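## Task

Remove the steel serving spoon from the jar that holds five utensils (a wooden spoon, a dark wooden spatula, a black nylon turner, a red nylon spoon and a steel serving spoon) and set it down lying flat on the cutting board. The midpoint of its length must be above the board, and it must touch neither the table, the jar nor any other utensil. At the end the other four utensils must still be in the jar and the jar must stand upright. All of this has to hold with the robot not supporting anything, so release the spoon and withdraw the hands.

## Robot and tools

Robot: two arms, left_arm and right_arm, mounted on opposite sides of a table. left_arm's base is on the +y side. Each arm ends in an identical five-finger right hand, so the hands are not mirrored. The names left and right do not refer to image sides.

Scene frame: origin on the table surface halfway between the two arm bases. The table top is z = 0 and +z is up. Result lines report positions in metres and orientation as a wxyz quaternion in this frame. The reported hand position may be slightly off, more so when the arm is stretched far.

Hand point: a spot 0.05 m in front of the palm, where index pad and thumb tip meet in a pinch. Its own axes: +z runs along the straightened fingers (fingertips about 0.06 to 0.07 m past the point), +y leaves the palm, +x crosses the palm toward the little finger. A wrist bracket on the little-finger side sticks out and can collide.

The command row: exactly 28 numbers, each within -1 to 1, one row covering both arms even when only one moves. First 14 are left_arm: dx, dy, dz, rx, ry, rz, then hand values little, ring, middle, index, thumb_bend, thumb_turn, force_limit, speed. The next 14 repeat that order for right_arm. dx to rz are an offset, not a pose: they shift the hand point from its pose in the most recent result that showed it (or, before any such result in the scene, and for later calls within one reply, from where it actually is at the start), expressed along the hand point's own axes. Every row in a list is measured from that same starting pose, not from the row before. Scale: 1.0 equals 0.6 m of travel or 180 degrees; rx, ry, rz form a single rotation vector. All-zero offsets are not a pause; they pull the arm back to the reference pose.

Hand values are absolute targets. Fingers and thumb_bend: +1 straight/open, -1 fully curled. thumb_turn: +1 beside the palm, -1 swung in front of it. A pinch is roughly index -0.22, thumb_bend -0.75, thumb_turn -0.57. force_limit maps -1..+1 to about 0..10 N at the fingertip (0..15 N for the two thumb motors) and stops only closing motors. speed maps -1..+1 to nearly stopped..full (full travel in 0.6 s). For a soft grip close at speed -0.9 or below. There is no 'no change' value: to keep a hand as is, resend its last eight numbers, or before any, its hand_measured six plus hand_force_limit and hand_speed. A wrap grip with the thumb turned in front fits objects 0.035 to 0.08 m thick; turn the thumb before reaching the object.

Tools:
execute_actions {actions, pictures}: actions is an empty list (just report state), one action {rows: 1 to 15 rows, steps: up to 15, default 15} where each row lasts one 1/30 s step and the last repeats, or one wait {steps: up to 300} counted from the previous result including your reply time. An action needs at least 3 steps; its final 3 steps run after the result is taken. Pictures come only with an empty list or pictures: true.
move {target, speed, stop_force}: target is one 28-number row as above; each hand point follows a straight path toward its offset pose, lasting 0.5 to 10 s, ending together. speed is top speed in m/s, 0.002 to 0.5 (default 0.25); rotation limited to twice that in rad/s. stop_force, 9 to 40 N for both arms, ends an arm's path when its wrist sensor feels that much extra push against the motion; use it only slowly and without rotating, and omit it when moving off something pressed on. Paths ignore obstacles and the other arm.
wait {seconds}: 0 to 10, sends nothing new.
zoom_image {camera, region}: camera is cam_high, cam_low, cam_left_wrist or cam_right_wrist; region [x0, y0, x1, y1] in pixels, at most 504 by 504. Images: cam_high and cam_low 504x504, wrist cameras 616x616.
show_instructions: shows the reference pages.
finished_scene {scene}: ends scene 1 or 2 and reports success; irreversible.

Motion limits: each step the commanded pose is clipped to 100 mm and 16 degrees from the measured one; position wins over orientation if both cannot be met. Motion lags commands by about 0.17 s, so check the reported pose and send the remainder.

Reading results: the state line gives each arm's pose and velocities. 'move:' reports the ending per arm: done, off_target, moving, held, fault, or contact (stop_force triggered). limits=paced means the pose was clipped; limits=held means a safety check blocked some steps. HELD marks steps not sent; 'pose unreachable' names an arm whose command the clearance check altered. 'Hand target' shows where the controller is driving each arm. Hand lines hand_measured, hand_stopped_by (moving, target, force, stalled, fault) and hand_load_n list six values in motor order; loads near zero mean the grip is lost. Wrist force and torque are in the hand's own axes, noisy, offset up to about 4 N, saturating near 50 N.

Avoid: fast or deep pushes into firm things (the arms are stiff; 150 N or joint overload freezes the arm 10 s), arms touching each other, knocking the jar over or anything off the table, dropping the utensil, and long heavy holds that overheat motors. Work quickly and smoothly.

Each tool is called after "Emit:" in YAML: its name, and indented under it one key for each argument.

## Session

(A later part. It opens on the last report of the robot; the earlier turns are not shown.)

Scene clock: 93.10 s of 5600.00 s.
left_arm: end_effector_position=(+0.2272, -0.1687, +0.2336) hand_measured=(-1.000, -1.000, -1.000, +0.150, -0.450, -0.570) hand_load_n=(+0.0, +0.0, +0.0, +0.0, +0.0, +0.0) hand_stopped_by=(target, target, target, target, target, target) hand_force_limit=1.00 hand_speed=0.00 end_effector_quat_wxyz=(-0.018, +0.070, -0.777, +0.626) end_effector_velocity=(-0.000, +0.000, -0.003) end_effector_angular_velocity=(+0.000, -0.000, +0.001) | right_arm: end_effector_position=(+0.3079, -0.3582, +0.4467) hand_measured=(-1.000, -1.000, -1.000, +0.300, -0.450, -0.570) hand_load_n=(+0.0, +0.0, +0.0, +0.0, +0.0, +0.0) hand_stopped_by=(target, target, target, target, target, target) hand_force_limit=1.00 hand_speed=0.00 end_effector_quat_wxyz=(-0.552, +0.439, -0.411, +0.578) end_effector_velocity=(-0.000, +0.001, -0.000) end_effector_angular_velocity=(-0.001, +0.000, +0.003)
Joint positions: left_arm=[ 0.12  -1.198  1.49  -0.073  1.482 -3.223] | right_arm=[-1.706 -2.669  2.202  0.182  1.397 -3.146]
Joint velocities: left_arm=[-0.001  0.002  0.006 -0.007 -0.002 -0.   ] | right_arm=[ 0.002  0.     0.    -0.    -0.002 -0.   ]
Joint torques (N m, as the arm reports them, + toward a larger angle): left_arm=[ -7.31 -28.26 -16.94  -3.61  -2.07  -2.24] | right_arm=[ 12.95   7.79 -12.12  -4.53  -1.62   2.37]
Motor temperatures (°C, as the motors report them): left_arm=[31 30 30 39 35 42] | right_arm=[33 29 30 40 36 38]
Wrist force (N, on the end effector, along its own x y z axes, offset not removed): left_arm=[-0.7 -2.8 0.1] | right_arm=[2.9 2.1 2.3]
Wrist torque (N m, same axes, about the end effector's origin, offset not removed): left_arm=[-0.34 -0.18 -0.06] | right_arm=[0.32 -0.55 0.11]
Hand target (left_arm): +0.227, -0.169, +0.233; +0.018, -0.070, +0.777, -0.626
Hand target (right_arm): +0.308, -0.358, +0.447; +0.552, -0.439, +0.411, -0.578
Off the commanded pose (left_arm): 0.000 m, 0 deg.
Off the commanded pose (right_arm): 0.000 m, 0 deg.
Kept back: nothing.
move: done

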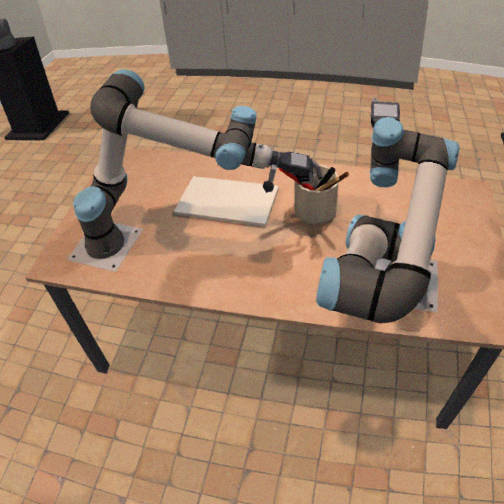

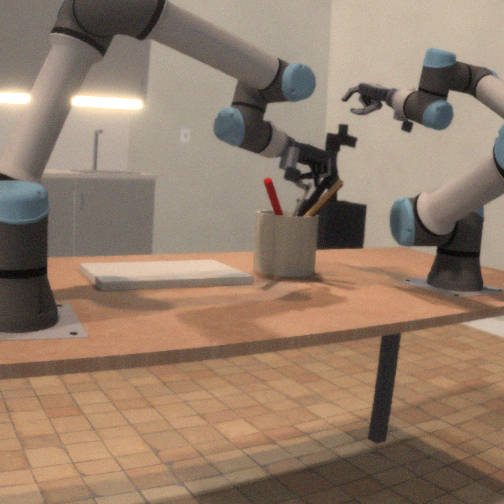

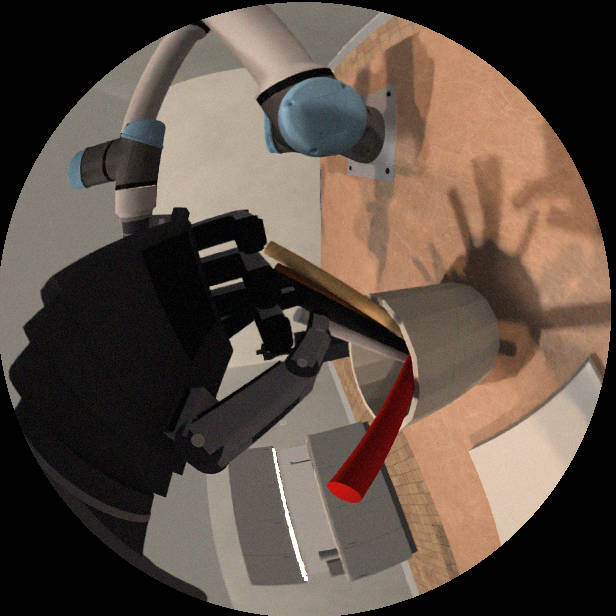

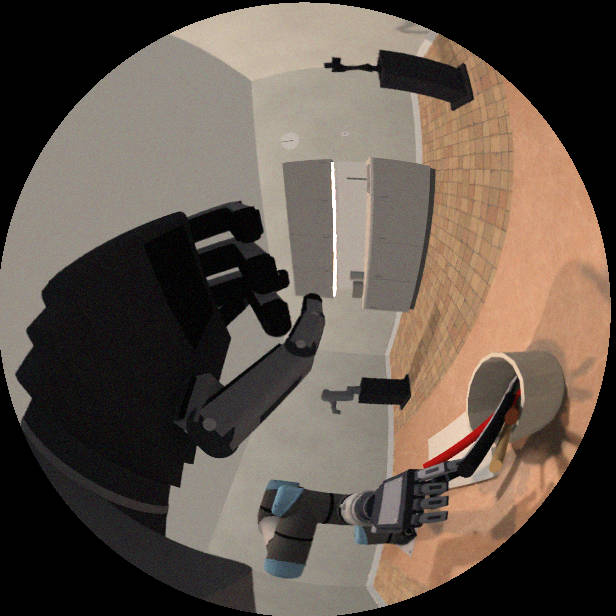

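Looks between thumb and index. Close.

Emit:
move:
  target: [0,0,0,0,0,0,-1,-1,-1,-0.8,-0.45,-0.57,1.0,-0.75,0,0,0,0,0,0,-1,-1,-1,0.3,-0.45,-0.57,1.0,0]
  speed: 0.01

Emit:
zoom_image:
  camera: "cam_left_wrist"
  region: [200,200,450,400]

Emit:
zoom_image:
  camera: "cam_low"
  region: [230,120,370,250]

Scene clock: 94.67 s of 5600.00 s.
left_arm: end_effector_position=(+0.2272, -0.1687, +0.2336) hand_measured=(-1.000, -1.000, -1.000, -0.282, -0.450, -0.570) hand_load_n=(+0.0, +0.0, +0.0, +11.0, +1.0, -0.5) hand_stopped_by=(target, target, target, force, target, target) hand_force_limit=1.00 hand_speed=-0.75 end_effector_quat_wxyz=(-0.018, +0.070, -0.777, +0.626) end_effector_velocity=(-0.000, +0.000, +0.000) end_effector_angular_velocity=(+0.000, -0.001, -0.001) | right_arm: end_effector_position=(+0.3079, -0.3582, +0.4467) hand_measured=(-1.000, -1.000, -1.000, +0.300, -0.450, -0.570) hand_load_n=(+0.0, +0.0, +0.0, +0.0, +0.0, +0.0) hand_stopped_by=(target, target, target, target, target, target) hand_force_limit=1.00 hand_speed=0.00 end_effector_quat_wxyz=(-0.552, +0.439, -0.411, +0.578) end_effector_velocity=(+0.000, -0.001, +0.000) end_effector_angular_velocity=(+0.000, -0.001, -0.002)
Joint positions: left_arm=[ 0.12  -1.198  1.49  -0.073  1.482 -3.223] | right_arm=[-1.706 -2.669  2.202  0.182  1.397 -3.146]
Joint velocities: left_arm=[-0.    -0.001 -0.     0.001  0.001  0.001] | right_arm=[-0.001 -0.    -0.    -0.     0.001  0.   ]
Joint torques (N m, as the arm reports them, + toward a larger angle): left_arm=[  7.43 -50.41 -30.17   1.49   1.72  -1.49] | right_arm=[ 13.63   7.09 -12.79  -4.39  -1.81   2.43]
Motor temperatures (°C, as the motors report them): left_arm=[31 30 30 39 35 42] | right_arm=[33 29 30 40 36 38]
Wrist force (N, on the end effector, along its own x y z axes, offset not removed): left_arm=[0.8 -1.2 0.7] | right_arm=[-0.9 2.7 1.9]
Wrist torque (N m, same axes, about the end effector's origin, offset not removed): left_arm=[-0.13 -0.31 0.08] | right_arm=[0.46 -0.17 0.02]
Hand target (left_arm): +0.227, -0.169, +0.234; +0.018, -0.070, +0.777, -0.626
Hand target (right_arm): +0.308, -0.358, +0.447; +0.552, -0.439, +0.411, -0.578
Off the commanded pose (left_arm): 0.000 m, 0 deg.
Off the commanded pose (right_arm): 0.000 m, 0 deg.
Kept back: nothing.
move: done

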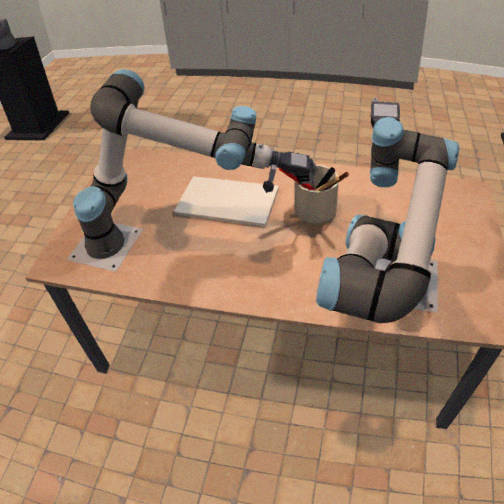

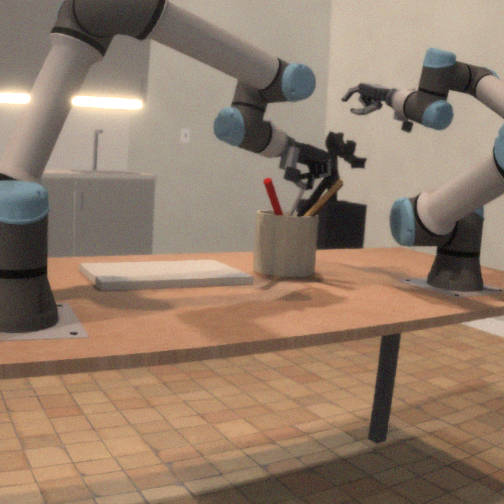

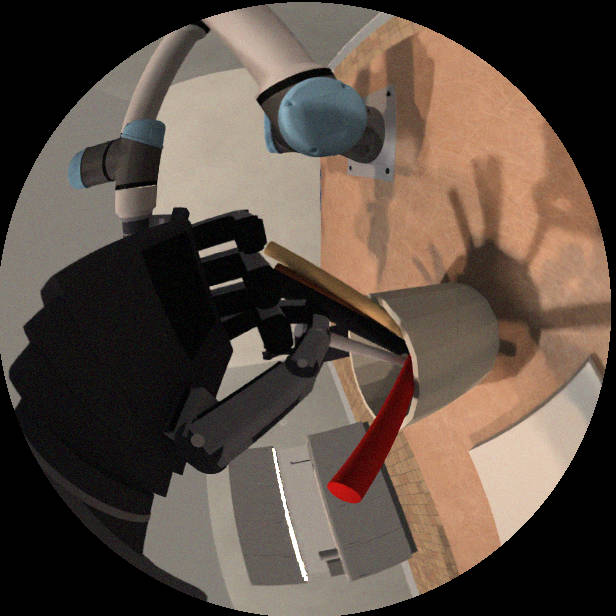

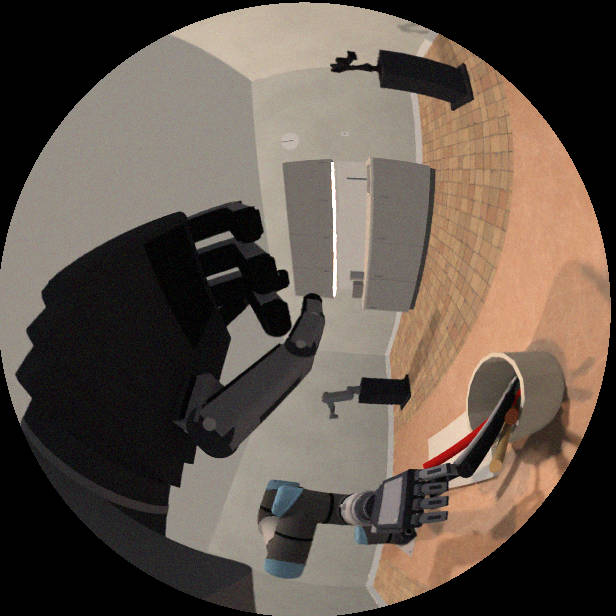

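Region (200, 200, 450, 400) of cam_left_wrist's 616x616 image, scaled by 2.016, with more detail than that image has; it fills the top 403 rows of this view, and the rest is white.

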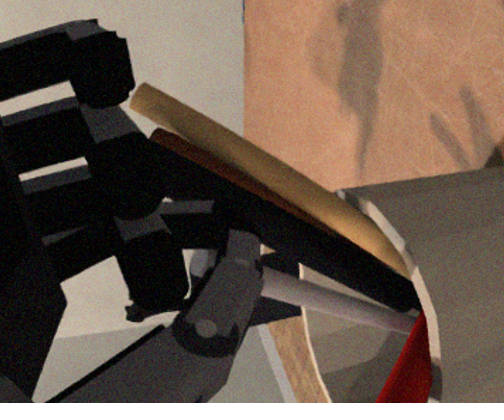

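Region (230, 120, 370, 250) of cam_low's 504x504 image, scaled by 3.600, with more detail than that image has; it fills the top 468 rows of this view, and the rest is white.

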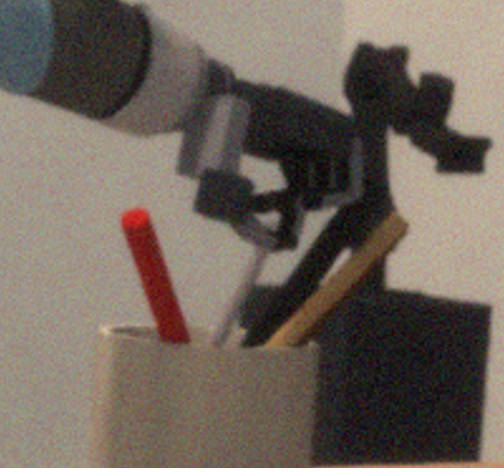

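Emit:
move:
  target: [-0.015,0.005,0,0,0,0,-1,-1,-1,0.15,-0.45,-0.57,1.0,-0.3,0,0,0,0,0,0,-1,-1,-1,0.3,-0.45,-0.57,1.0,0]
  speed: 0.005

Emit:
move:
  target: [0,0,0,0,0,0,-1,-1,-1,-0.8,-0.45,-0.57,1.0,-0.75,0,0,0,0,0,0,-1,-1,-1,0.3,-0.45,-0.57,1.0,0]
  speed: 0.01

Emit:
zoom_image:
  camera: "cam_left_wrist"
  region: [200,200,450,400]

Scene clock: 97.00 s of 5600.00 s.
left_arm: end_effector_position=(+0.2357, -0.1670, +0.2303) hand_measured=(-1.000, -1.000, -1.000, +0.150, -0.450, -0.570) hand_load_n=(+0.0, +0.0, +0.0, +0.0, +0.0, +0.0) hand_stopped_by=(target, target, target, target, target, target) hand_force_limit=1.00 hand_speed=-0.30 end_effector_quat_wxyz=(-0.018, +0.070, -0.777, +0.626) end_effector_velocity=(+0.002, +0.001, -0.000) end_effector_angular_velocity=(+0.001, +0.001, +0.001) | right_arm: end_effector_position=(+0.3079, -0.3582, +0.4467) hand_measured=(-1.000, -1.000, -1.000, +0.300, -0.450, -0.570) hand_load_n=(+0.0, +0.0, +0.0, +0.0, +0.0, +0.0) hand_stopped_by=(target, target, target, target, target, target) hand_force_limit=1.00 hand_speed=0.00 end_effector_quat_wxyz=(-0.552, +0.439, -0.411, +0.578) end_effector_velocity=(-0.000, -0.000, -0.000) end_effector_angular_velocity=(-0.001, +0.000, -0.000)
Joint positions: left_arm=[ 0.137 -1.194  1.493 -0.081  1.498 -3.219] | right_arm=[-1.706 -2.669  2.202  0.182  1.397 -3.146]
Joint velocities: left_arm=[ 0.003  0.    -0.     0.001  0.002 -0.001] | right_arm=[ 0.001  0.     0.    -0.     0.001 -0.002]
Joint torques (N m, as the arm reports them, + toward a larger angle): left_arm=[  7.17 -27.97 -15.92  -3.47   2.34   2.21] | right_arm=[ 13.6    7.86 -11.89  -4.46  -1.53   2.41]
Motor temperatures (°C, as the motors report them): left_arm=[31 30 30 39 35 42] | right_arm=[33 29 30 40 36 38]
Wrist force (N, on the end effector, along its own x y z axes, offset not removed): left_arm=[-0.4 -2.4 1.5] | right_arm=[2.0 3.0 2.6]
Wrist torque (N m, same axes, about the end effector's origin, offset not removed): left_arm=[-0.41 -0.21 -0.06] | right_arm=[0.43 -0.60 0.15]
Hand target (left_arm): +0.236, -0.167, +0.230; +0.018, -0.070, +0.777, -0.626
Hand target (right_arm): +0.308, -0.358, +0.447; +0.552, -0.439, +0.411, -0.578
Off the commanded pose (left_arm): 0.000 m, 0 deg.
Off the commanded pose (right_arm): 0.000 m, 0 deg.
Kept back: nothing.
move: done

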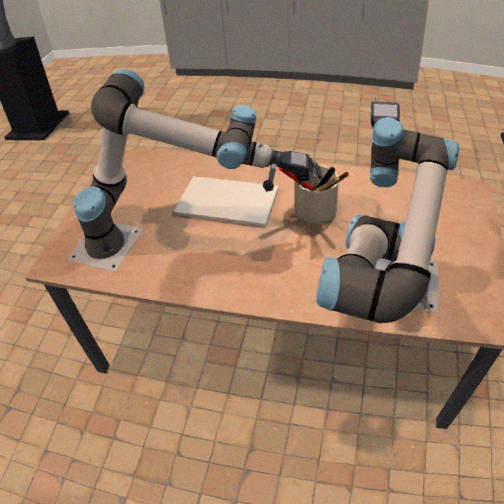

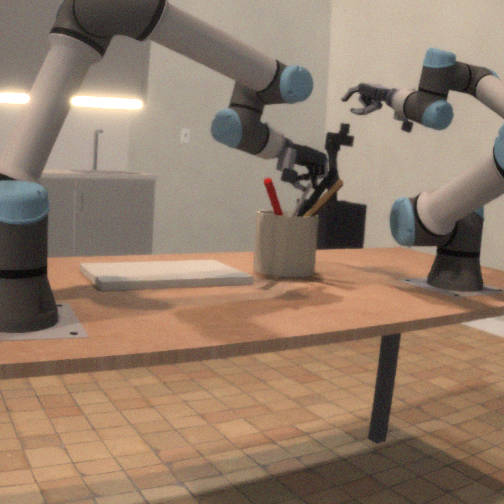

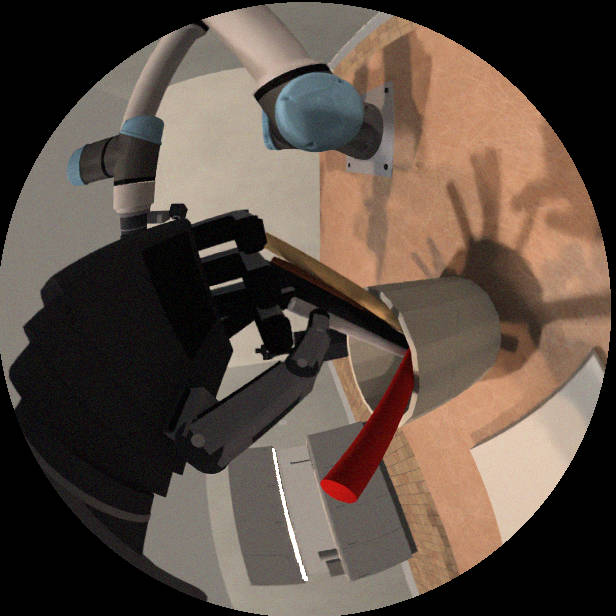

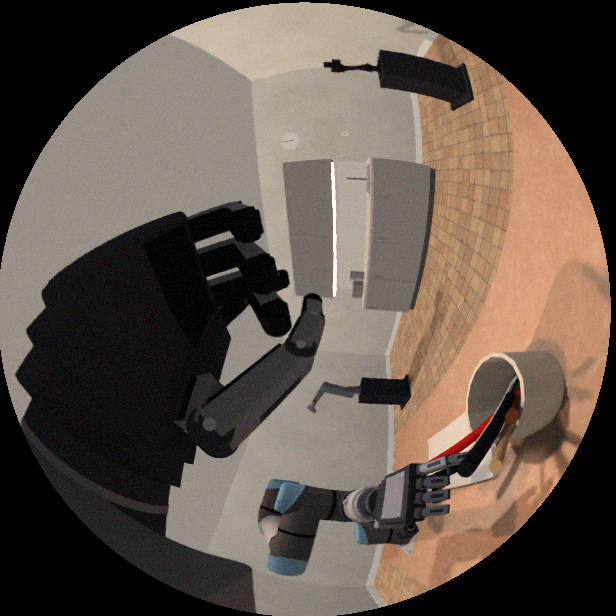

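Scene clock: 98.33 s of 5600.00 s.
left_arm: end_effector_position=(+0.2357, -0.1670, +0.2302) hand_measured=(-1.000, -1.000, -1.000, -0.284, -0.450, -0.570) hand_load_n=(+0.0, +0.0, +0.0, +11.0, +1.0, -0.5) hand_stopped_by=(target, target, target, force, target, target) hand_force_limit=1.00 hand_speed=-0.75 end_effector_quat_wxyz=(-0.018, +0.070, -0.777, +0.626) end_effector_velocity=(+0.001, +0.001, -0.000) end_effector_angular_velocity=(+0.001, +0.000, +0.002) | right_arm: end_effector_position=(+0.3079, -0.3582, +0.4467) hand_measured=(-1.000, -1.000, -1.000, +0.300, -0.450, -0.570) hand_load_n=(+0.0, +0.0, +0.0, +0.0, +0.0, +0.0) hand_stopped_by=(target, target, target, target, target, target) hand_force_limit=1.00 hand_speed=0.00 end_effector_quat_wxyz=(-0.552, +0.439, -0.411, +0.578) end_effector_velocity=(+0.000, -0.000, -0.000) end_effector_angular_velocity=(-0.000, +0.000, -0.000)
Joint positions: left_arm=[ 0.137 -1.194  1.493 -0.081  1.498 -3.219] | right_arm=[-1.706 -2.669  2.202  0.182  1.397 -3.146]
Joint velocities: left_arm=[ 0.001 -0.     0.001  0.001 -0.001 -0.001] | right_arm=[ 0.     0.     0.     0.     0.001 -0.   ]
Joint torques (N m, as the arm reports them, + toward a larger angle): left_arm=[ -7.09 -40.33 -29.92  -0.63  -2.27  -0.23] | right_arm=[ 13.37   7.7  -12.02  -4.52  -1.46   2.54]
Motor temperatures (°C, as the motors report them): left_arm=[31 30 30 39 35 42] | right_arm=[33 29 30 40 36 38]
Wrist force (N, on the end effector, along its own x y z axes, offset not removed): left_arm=[0.0 -0.5 1.2] | right_arm=[-0.1 1.9 1.3]
Wrist torque (N m, same axes, about the end effector's origin, offset not removed): left_arm=[-0.05 -0.26 0.10] | right_arm=[0.35 -0.09 -0.03]
Hand target (left_arm): +0.236, -0.167, +0.230; +0.018, -0.070, +0.777, -0.626
Hand target (right_arm): +0.308, -0.358, +0.447; +0.552, -0.439, +0.411, -0.578
Off the commanded pose (left_arm): 0.000 m, 0 deg.
Off the commanded pose (right_arm): 0.000 m, 0 deg.
Kept back: nothing.
move: done

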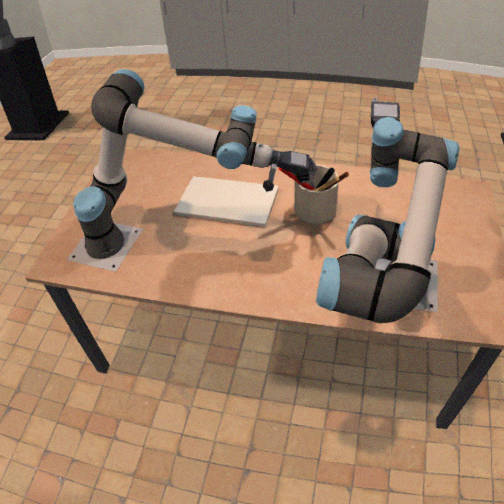

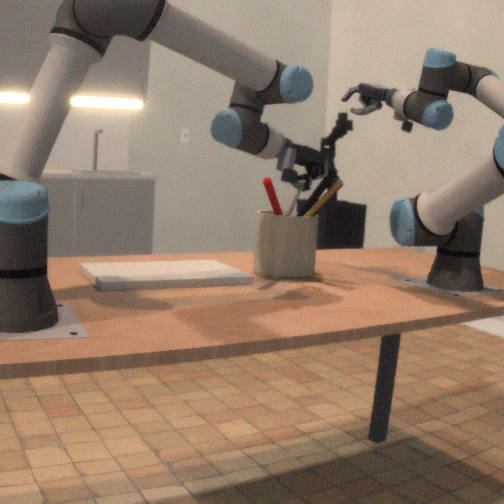

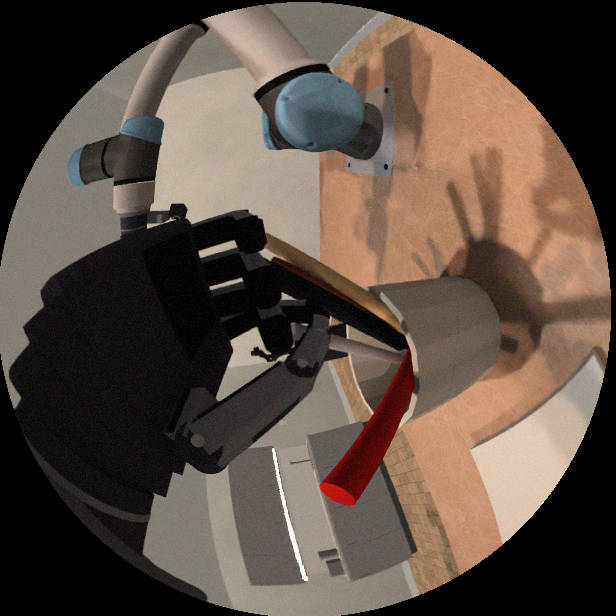

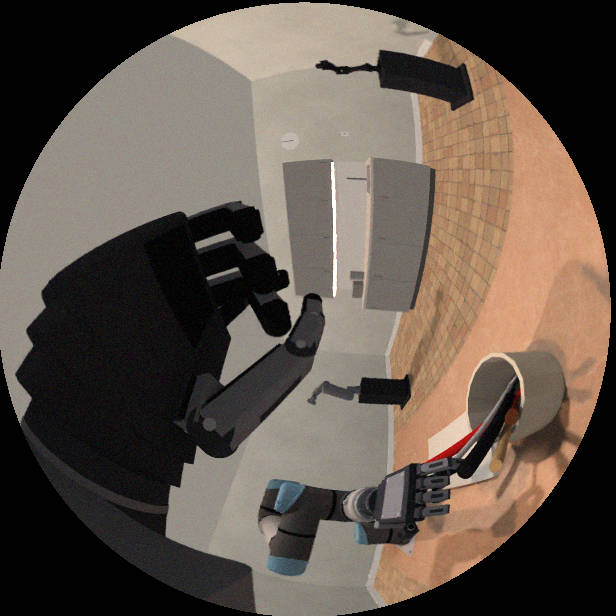

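Region (200, 200, 450, 400) of cam_left_wrist's 616x616 image, scaled by 2.016, with more detail than that image has; it fills the top 403 rows of this view, and the rest is white.

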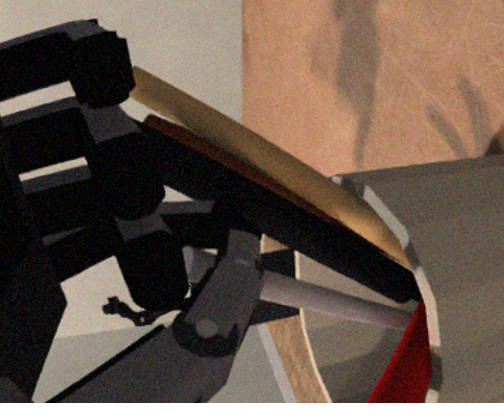

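Emit:
move:
  target: [0,0.008,0,0,0,0,-1,-1,-1,0.15,-0.7,-0.57,1.0,-0.3,0,0,0,0,0,0,-1,-1,-1,0.3,-0.45,-0.57,1.0,0]
  speed: 0.005

Emit:
zoom_image:
  camera: "cam_left_wrist"
  region: [200,200,450,400]

Emit:
move:
  target: [0,0,0,0,0,0,-1,-1,-1,-0.8,-0.7,-0.57,1.0,-0.75,0,0,0,0,0,0,-1,-1,-1,0.3,-0.45,-0.57,1.0,0]
  speed: 0.01

Emit:
zoom_image:
  camera: "cam_left_wrist"
  region: [200,200,450,400]

Emit:
zoom_image:
  camera: "cam_low"
  region: [230,120,370,250]

Scene clock: 99.73 s of 5600.00 s.
left_arm: end_effector_position=(+0.2353, -0.1660, +0.2257) hand_measured=(-1.000, -1.000, -1.000, +0.150, -0.700, -0.570) hand_load_n=(+0.0, +0.0, +0.0, +0.0, +0.0, +0.0) hand_stopped_by=(target, target, target, target, target, target) hand_force_limit=1.00 hand_speed=-0.30 end_effector_quat_wxyz=(-0.018, +0.070, -0.777, +0.626) end_effector_velocity=(-0.000, +0.000, -0.001) end_effector_angular_velocity=(-0.002, +0.000, -0.001) | right_arm: end_effector_position=(+0.3079, -0.3582, +0.4467) hand_measured=(-1.000, -1.000, -1.000, +0.300, -0.450, -0.570) hand_load_n=(+0.0, +0.0, +0.0, +0.0, +0.0, +0.0) hand_stopped_by=(target, target, target, target, target, target) hand_force_limit=1.00 hand_speed=0.00 end_effector_quat_wxyz=(-0.552, +0.439, -0.411, +0.578) end_effector_velocity=(-0.000, +0.000, -0.000) end_effector_angular_velocity=(+0.000, +0.000, +0.001)
Joint positions: left_arm=[ 0.137 -1.193  1.504 -0.092  1.498 -3.219] | right_arm=[-1.706 -2.669  2.202  0.182  1.397 -3.146]
Joint velocities: left_arm=[ 0.    -0.001  0.004 -0.005  0.001  0.   ] | right_arm=[ 0.001  0.     0.    -0.     0.     0.   ]
Joint torques (N m, as the arm reports them, + toward a larger angle): left_arm=[ -7.54 -27.49 -15.18  -3.42  -2.2   -2.19] | right_arm=[ 14.45   6.56 -11.55  -4.68  -1.82   2.28]
Motor temperatures (°C, as the motors report them): left_arm=[31 30 30 39 35 42] | right_arm=[33 29 30 40 36 38]
Wrist force (N, on the end effector, along its own x y z axes, offset not removed): left_arm=[0.5 -0.8 2.9] | right_arm=[2.2 2.7 1.0]
Wrist torque (N m, same axes, about the end effector's origin, offset not removed): left_arm=[-0.23 -0.41 0.14] | right_arm=[0.56 -0.45 0.27]
Hand target (left_arm): +0.235, -0.166, +0.226; +0.018, -0.070, +0.777, -0.626
Hand target (right_arm): +0.308, -0.358, +0.447; +0.552, -0.439, +0.411, -0.578
Off the commanded pose (left_arm): 0.000 m, 0 deg.
Off the commanded pose (right_arm): 0.000 m, 0 deg.
Kept back: nothing.
move: done

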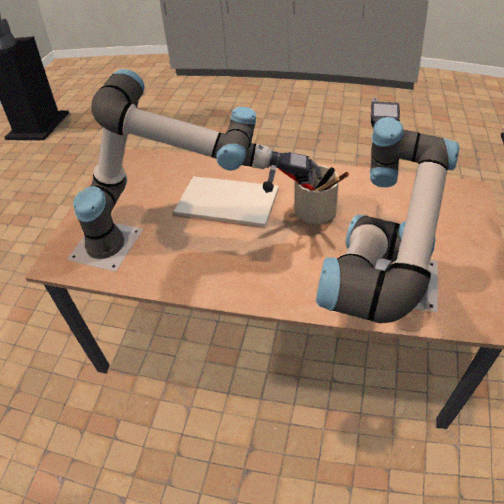

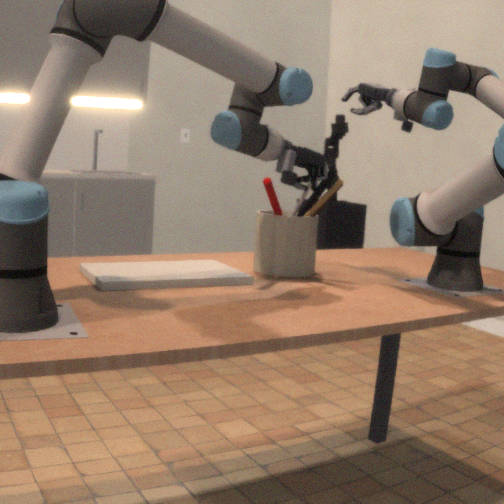

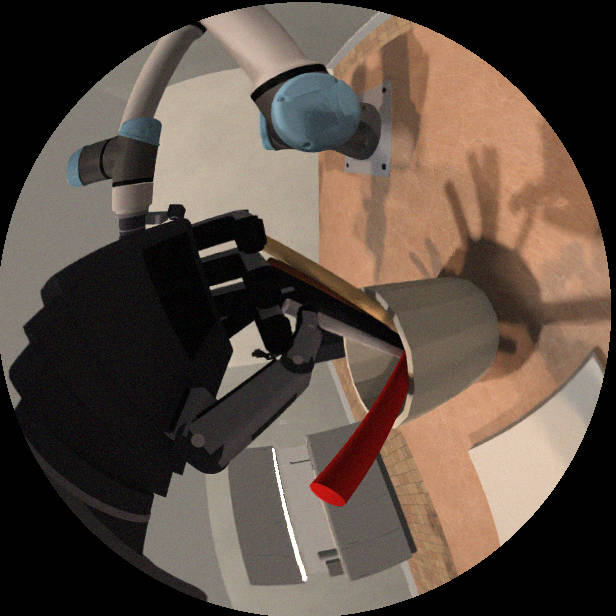

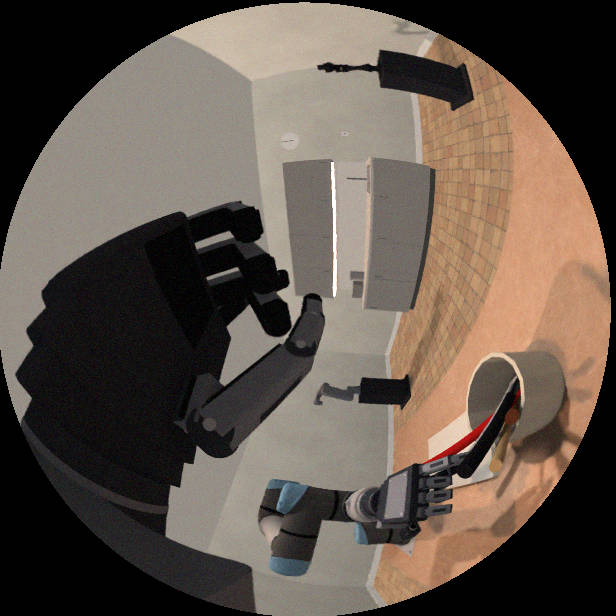

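Region (200, 200, 450, 400) of cam_left_wrist's 616x616 image, scaled by 2.016, with more detail than that image has; it fills the top 403 rows of this view, and the rest is white.

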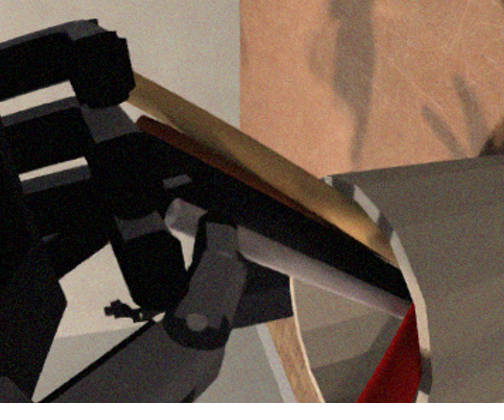

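Scene clock: 100.63 s of 5600.00 s.
left_arm: end_effector_position=(+0.2353, -0.1660, +0.2258) hand_measured=(-1.000, -1.000, -1.000, -0.108, -0.698, -0.570) hand_load_n=(+0.0, +0.0, +0.0, +10.5, +4.5, -1.0) hand_stopped_by=(target, target, target, force, target, target) hand_force_limit=1.00 hand_speed=-0.75 end_effector_quat_wxyz=(-0.018, +0.070, -0.777, +0.626) end_effector_velocity=(-0.001, -0.000, -0.001) end_effector_angular_velocity=(+0.002, -0.000, -0.002) | right_arm: end_effector_position=(+0.3079, -0.3582, +0.4467) hand_measured=(-1.000, -1.000, -1.000, +0.300, -0.450, -0.570) hand_load_n=(+0.0, +0.0, +0.0, +0.0, +0.0, +0.0) hand_stopped_by=(target, target, target, target, target, target) hand_force_limit=1.00 hand_speed=0.00 end_effector_quat_wxyz=(-0.552, +0.439, -0.411, +0.578) end_effector_velocity=(+0.000, -0.001, -0.000) end_effector_angular_velocity=(-0.000, +0.000, -0.003)
Joint positions: left_arm=[ 0.137 -1.193  1.504 -0.092  1.498 -3.219] | right_arm=[-1.706 -2.669  2.202  0.182  1.397 -3.146]
Joint velocities: left_arm=[-0.002  0.002  0.     0.001  0.     0.   ] | right_arm=[-0.002  0.     0.     0.     0.001 -0.   ]
Joint torques (N m, as the arm reports them, + toward a larger angle): left_arm=[ -2.8  -31.12 -28.44   1.7   -1.55  -2.14] | right_arm=[ 14.21   8.6  -11.72  -4.7   -1.64   2.39]
Motor temperatures (°C, as the motors report them): left_arm=[31 30 30 39 35 42] | right_arm=[33 29 30 40 36 38]
Wrist force (N, on the end effector, along its own x y z axes, offset not removed): left_arm=[0.8 -1.2 0.2] | right_arm=[1.1 2.5 3.3]
Wrist torque (N m, same axes, about the end effector's origin, offset not removed): left_arm=[-0.04 -0.40 0.10] | right_arm=[0.48 -0.40 0.05]
Hand target (left_arm): +0.235, -0.166, +0.226; +0.018, -0.070, +0.777, -0.626
Hand target (right_arm): +0.308, -0.358, +0.447; +0.552, -0.439, +0.411, -0.578
Off the commanded pose (left_arm): 0.000 m, 0 deg.
Off the commanded pose (right_arm): 0.000 m, 0 deg.
Kept back: nothing.
move: done

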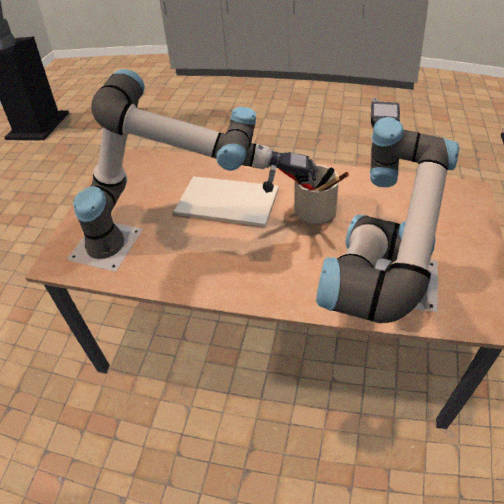

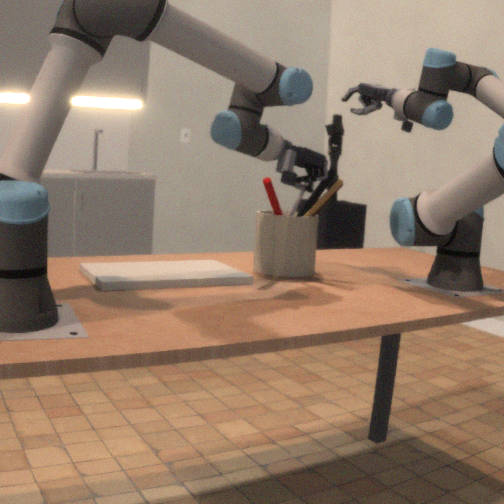

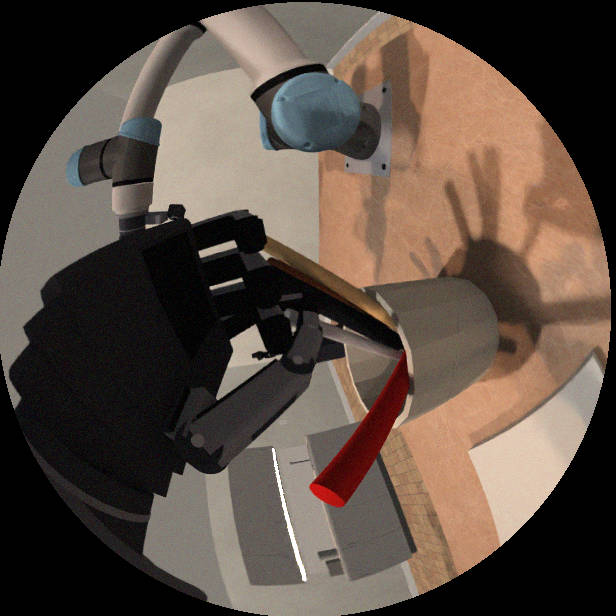

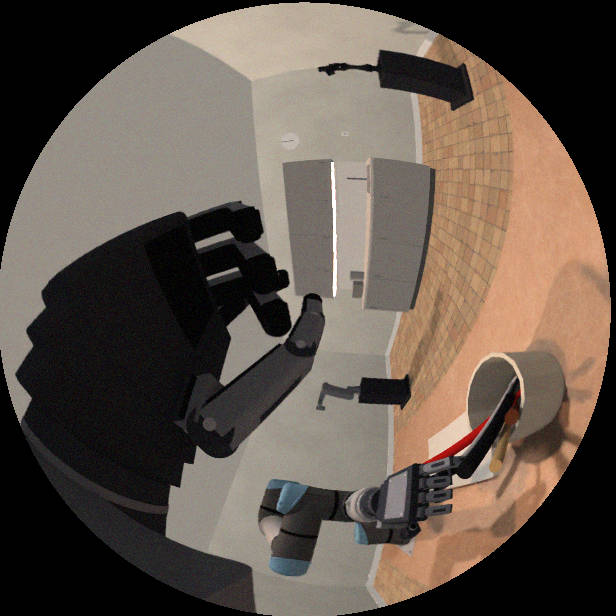

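Region (200, 200, 450, 400) of cam_left_wrist's 616x616 image, scaled by 2.016, with more detail than that image has; it fills the top 403 rows of this view, and the rest is white.

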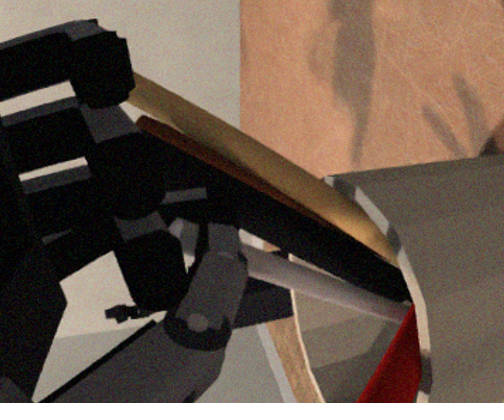

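Region (230, 120, 370, 250) of cam_low's 504x504 image, scaled by 3.600, with more detail than that image has; it fills the top 468 rows of this view, and the rest is white.

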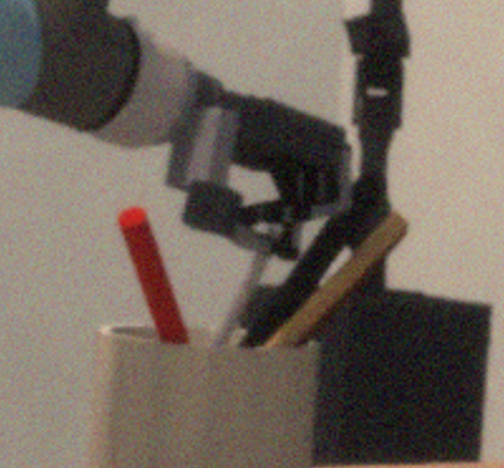

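Emit:
move:
  target: [0.03,-0.25,0,0,0,0,-1,-1,-1,-0.8,-0.7,-0.57,1.0,-0.75, 0,0,0,0,0,0,-1,-1,-1,0.3,-0.45,-0.57,1.0,0]
  speed: 0.03

Scene clock: 106.33 s of 5600.00 s.
left_arm: end_effector_position=(+0.2305, -0.1994, +0.3727) hand_measured=(-1.000, -1.000, -1.000, -0.110, -0.700, -0.570) hand_load_n=(+0.0, +0.0, +0.0, +0.0, +0.0, +0.0) hand_stopped_by=(target, target, target, force, target, target) hand_force_limit=1.00 hand_speed=-0.75 end_effector_quat_wxyz=(-0.018, +0.070, -0.777, +0.626) end_effector_velocity=(-0.002, -0.001, +0.003) end_effector_angular_velocity=(-0.000, +0.001, -0.002) | right_arm: end_effector_position=(+0.3079, -0.3582, +0.4467) hand_measured=(-1.000, -1.000, -1.000, +0.300, -0.450, -0.570) hand_load_n=(+0.0, +0.0, +0.0, +0.0, +0.0, +0.0) hand_stopped_by=(target, target, target, target, target, target) hand_force_limit=1.00 hand_speed=0.00 end_effector_quat_wxyz=(-0.552, +0.439, -0.411, +0.578) end_effector_velocity=(+0.000, -0.000, -0.000) end_effector_angular_velocity=(-0.001, +0.000, -0.000)
Joint positions: left_arm=[ 0.125 -1.157  1.073  0.303  1.486 -3.222] | right_arm=[-1.706 -2.669  2.202  0.182  1.397 -3.146]
Joint velocities: left_arm=[-0.002  0.002 -0.011  0.008  0.001 -0.001] | right_arm=[-0.001  0.     0.     0.    -0.001 -0.001]
Joint torques (N m, as the arm reports them, + toward a larger angle): left_arm=[ -7.65 -31.43 -29.94   1.35  -2.19  -2.14] | right_arm=[ 13.73   6.82 -11.91  -4.82  -1.4    2.48]
Motor temperatures (°C, as the motors report them): left_arm=[31 30 30 39 35 42] | right_arm=[33 29 30 40 36 38]
Wrist force (N, on the end effector, along its own x y z axes, offset not removed): left_arm=[0.0 -1.4 1.8] | right_arm=[0.3 2.8 2.6]
Wrist torque (N m, same axes, about the end effector's origin, offset not removed): left_arm=[-0.24 -0.30 0.04] | right_arm=[0.48 -0.27 0.08]
Hand target (left_arm): +0.231, -0.199, +0.373; +0.018, -0.070, +0.777, -0.626
Hand target (right_arm): +0.308, -0.358, +0.447; +0.552, -0.439, +0.411, -0.578
Off the commanded pose (left_arm): 0.000 m, 0 deg.
Off the commanded pose (right_arm): 0.000 m, 0 deg.
Kept back: nothing.
move: done

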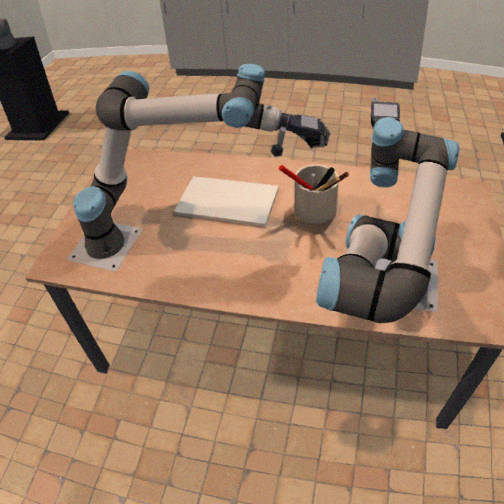

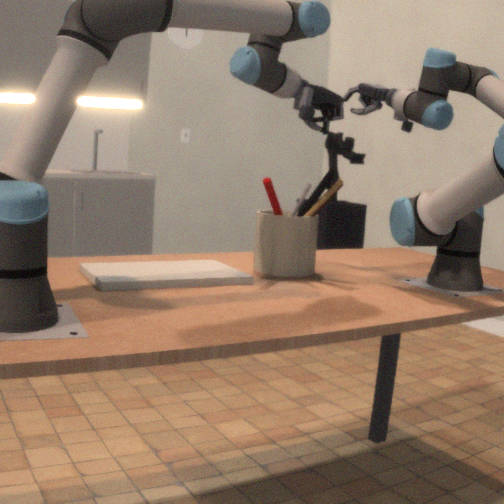

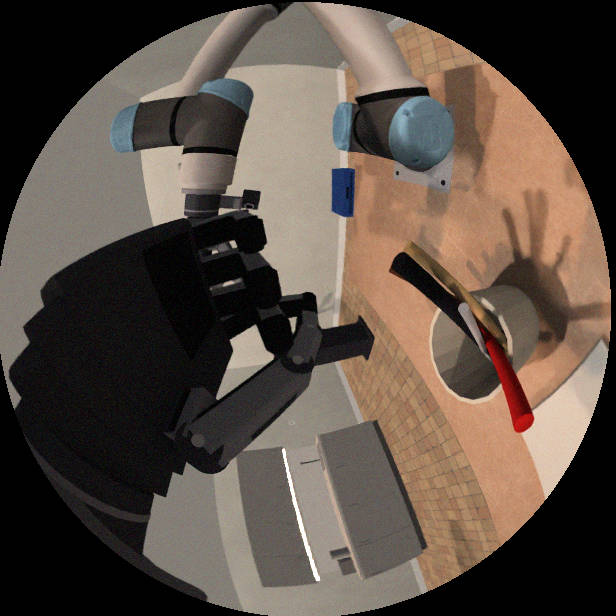

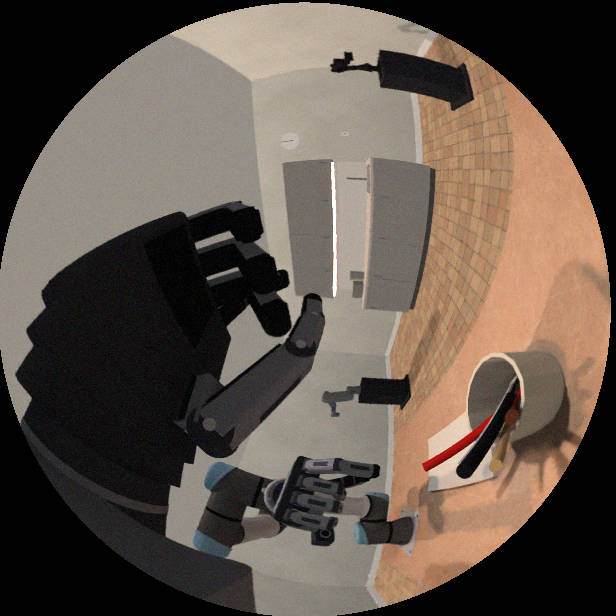

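Slipped. Open and look.

Emit:
move:
  target: [0,0,-0.08,0,0,0,-1,-1,-1,0.4,-0.3,-0.57,1.0,0, 0,0,0,0,0,0,-1,-1,-1,0.3,-0.45,-0.57,1.0,0]

Emit:
zoom_image:
  camera: "cam_high"
  region: [250,140,380,240]

Emit:
zoom_image:
  camera: "cam_low"
  region: [230,150,370,290]

Scene clock: 107.57 s of 5600.00 s.
left_arm: end_effector_position=(+0.2251, -0.1532, +0.3830) hand_measured=(-1.000, -1.000, -1.000, +0.400, -0.300, -0.570) hand_load_n=(+0.0, +0.0, +0.0, +0.0, +0.0, +0.0) hand_stopped_by=(target, target, target, target, target, target) hand_force_limit=1.00 hand_speed=0.00 end_effector_quat_wxyz=(-0.018, +0.070, -0.777, +0.626) end_effector_velocity=(-0.000, +0.003, -0.000) end_effector_angular_velocity=(+0.001, +0.000, +0.001) | right_arm: end_effector_position=(+0.3079, -0.3582, +0.4467) hand_measured=(-1.000, -1.000, -1.000, +0.300, -0.450, -0.570) hand_load_n=(+0.0, +0.0, +0.0, +0.0, +0.0, +0.0) hand_stopped_by=(target, target, target, target, target, target) hand_force_limit=1.00 hand_speed=0.00 end_effector_quat_wxyz=(-0.552, +0.439, -0.411, +0.578) end_effector_velocity=(+0.000, -0.000, +0.000) end_effector_angular_velocity=(+0.000, +0.000, -0.001)
Joint positions: left_arm=[ 0.117 -1.277  1.212  0.284  1.479 -3.223] | right_arm=[-1.706 -2.669  2.202  0.182  1.397 -3.146]
Joint velocities: left_arm=[-0.001 -0.006  0.008 -0.001 -0.001 -0.   ] | right_arm=[-0.     0.    -0.    -0.     0.001 -0.   ]
Joint torques (N m, as the arm reports them, + toward a larger angle): left_arm=[ -7.22 -48.57 -17.86  -3.34  -2.23  -2.18] | right_arm=[ 13.95   7.97 -11.88  -4.67  -1.64   2.56]
Motor temperatures (°C, as the motors report them): left_arm=[31 30 30 39 35 42] | right_arm=[33 29 30 40 36 38]
Wrist force (N, on the end effector, along its own x y z axes, offset not removed): left_arm=[-0.4 -1.3 1.7] | right_arm=[2.1 2.5 2.4]
Wrist torque (N m, same axes, about the end effector's origin, offset not removed): left_arm=[-0.23 -0.18 0.05] | right_arm=[0.40 -0.57 0.16]
Hand target (left_arm): +0.225, -0.153, +0.383; +0.018, -0.070, +0.777, -0.626
Hand target (right_arm): +0.308, -0.358, +0.447; +0.552, -0.439, +0.411, -0.578
Off the commanded pose (left_arm): 0.000 m, 0 deg.
Off the commanded pose (right_arm): 0.000 m, 0 deg.
Kept back: nothing.
move: done

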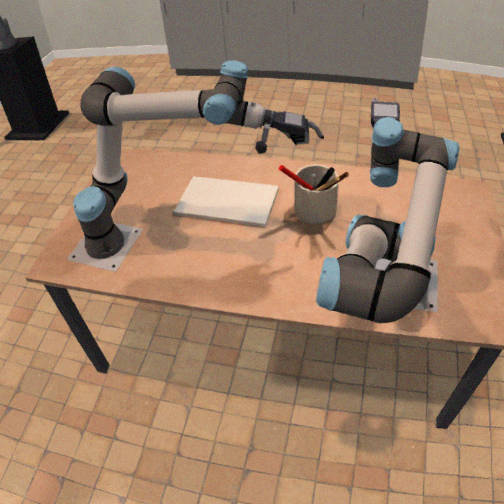

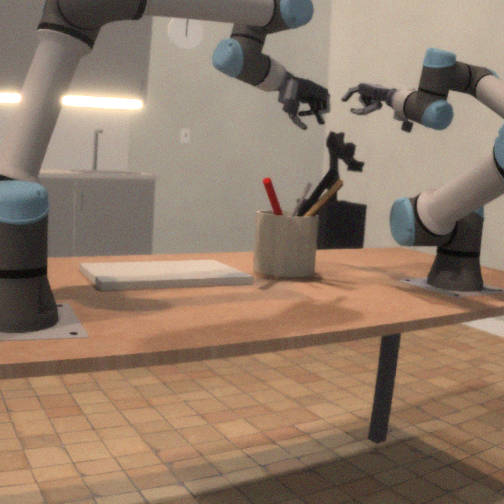

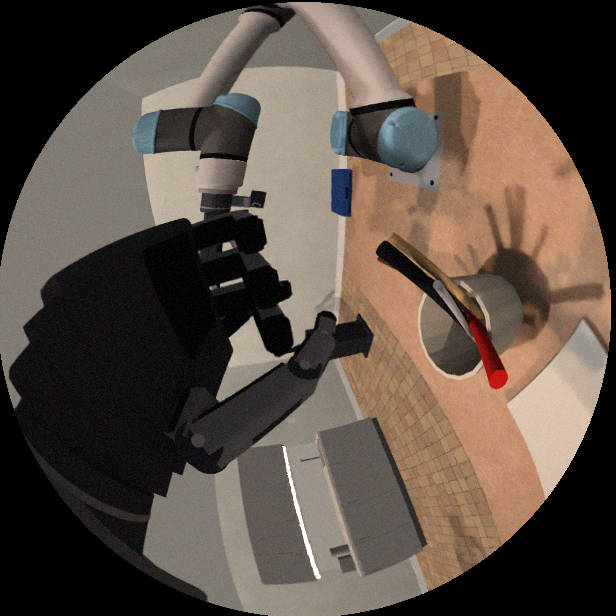

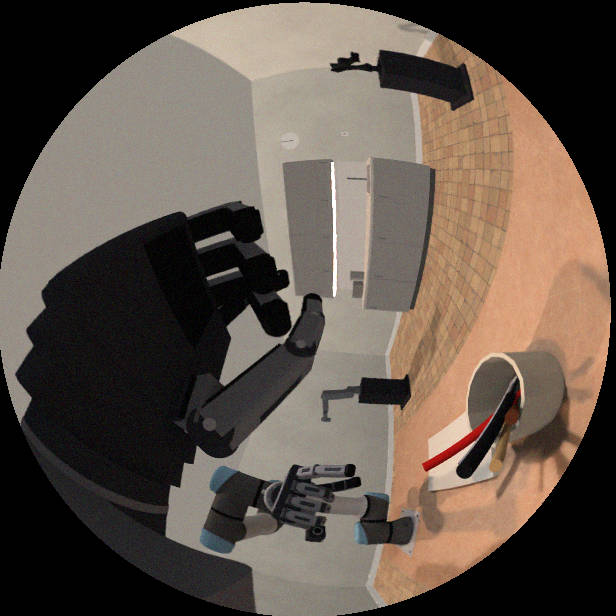

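Region (250, 140, 380, 240) of cam_high's 504x504 image, scaled by 3.877, with more detail than that image has; it fills the top 388 rows of this view, and the rest is white.

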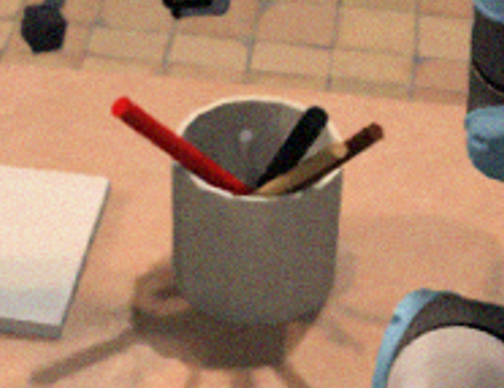

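Region (230, 150, 370, 290) of cam_low's 504x504 image, scaled by 3.600, with more detail than that image has.

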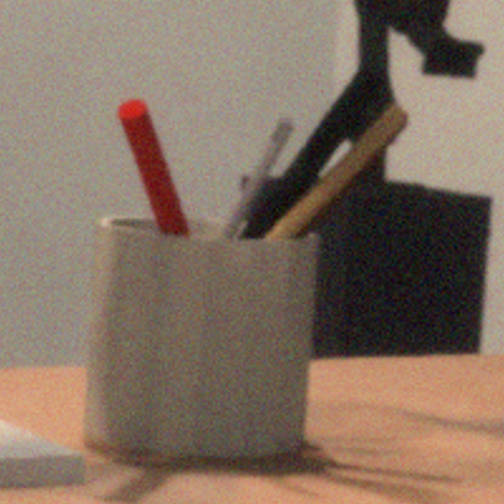

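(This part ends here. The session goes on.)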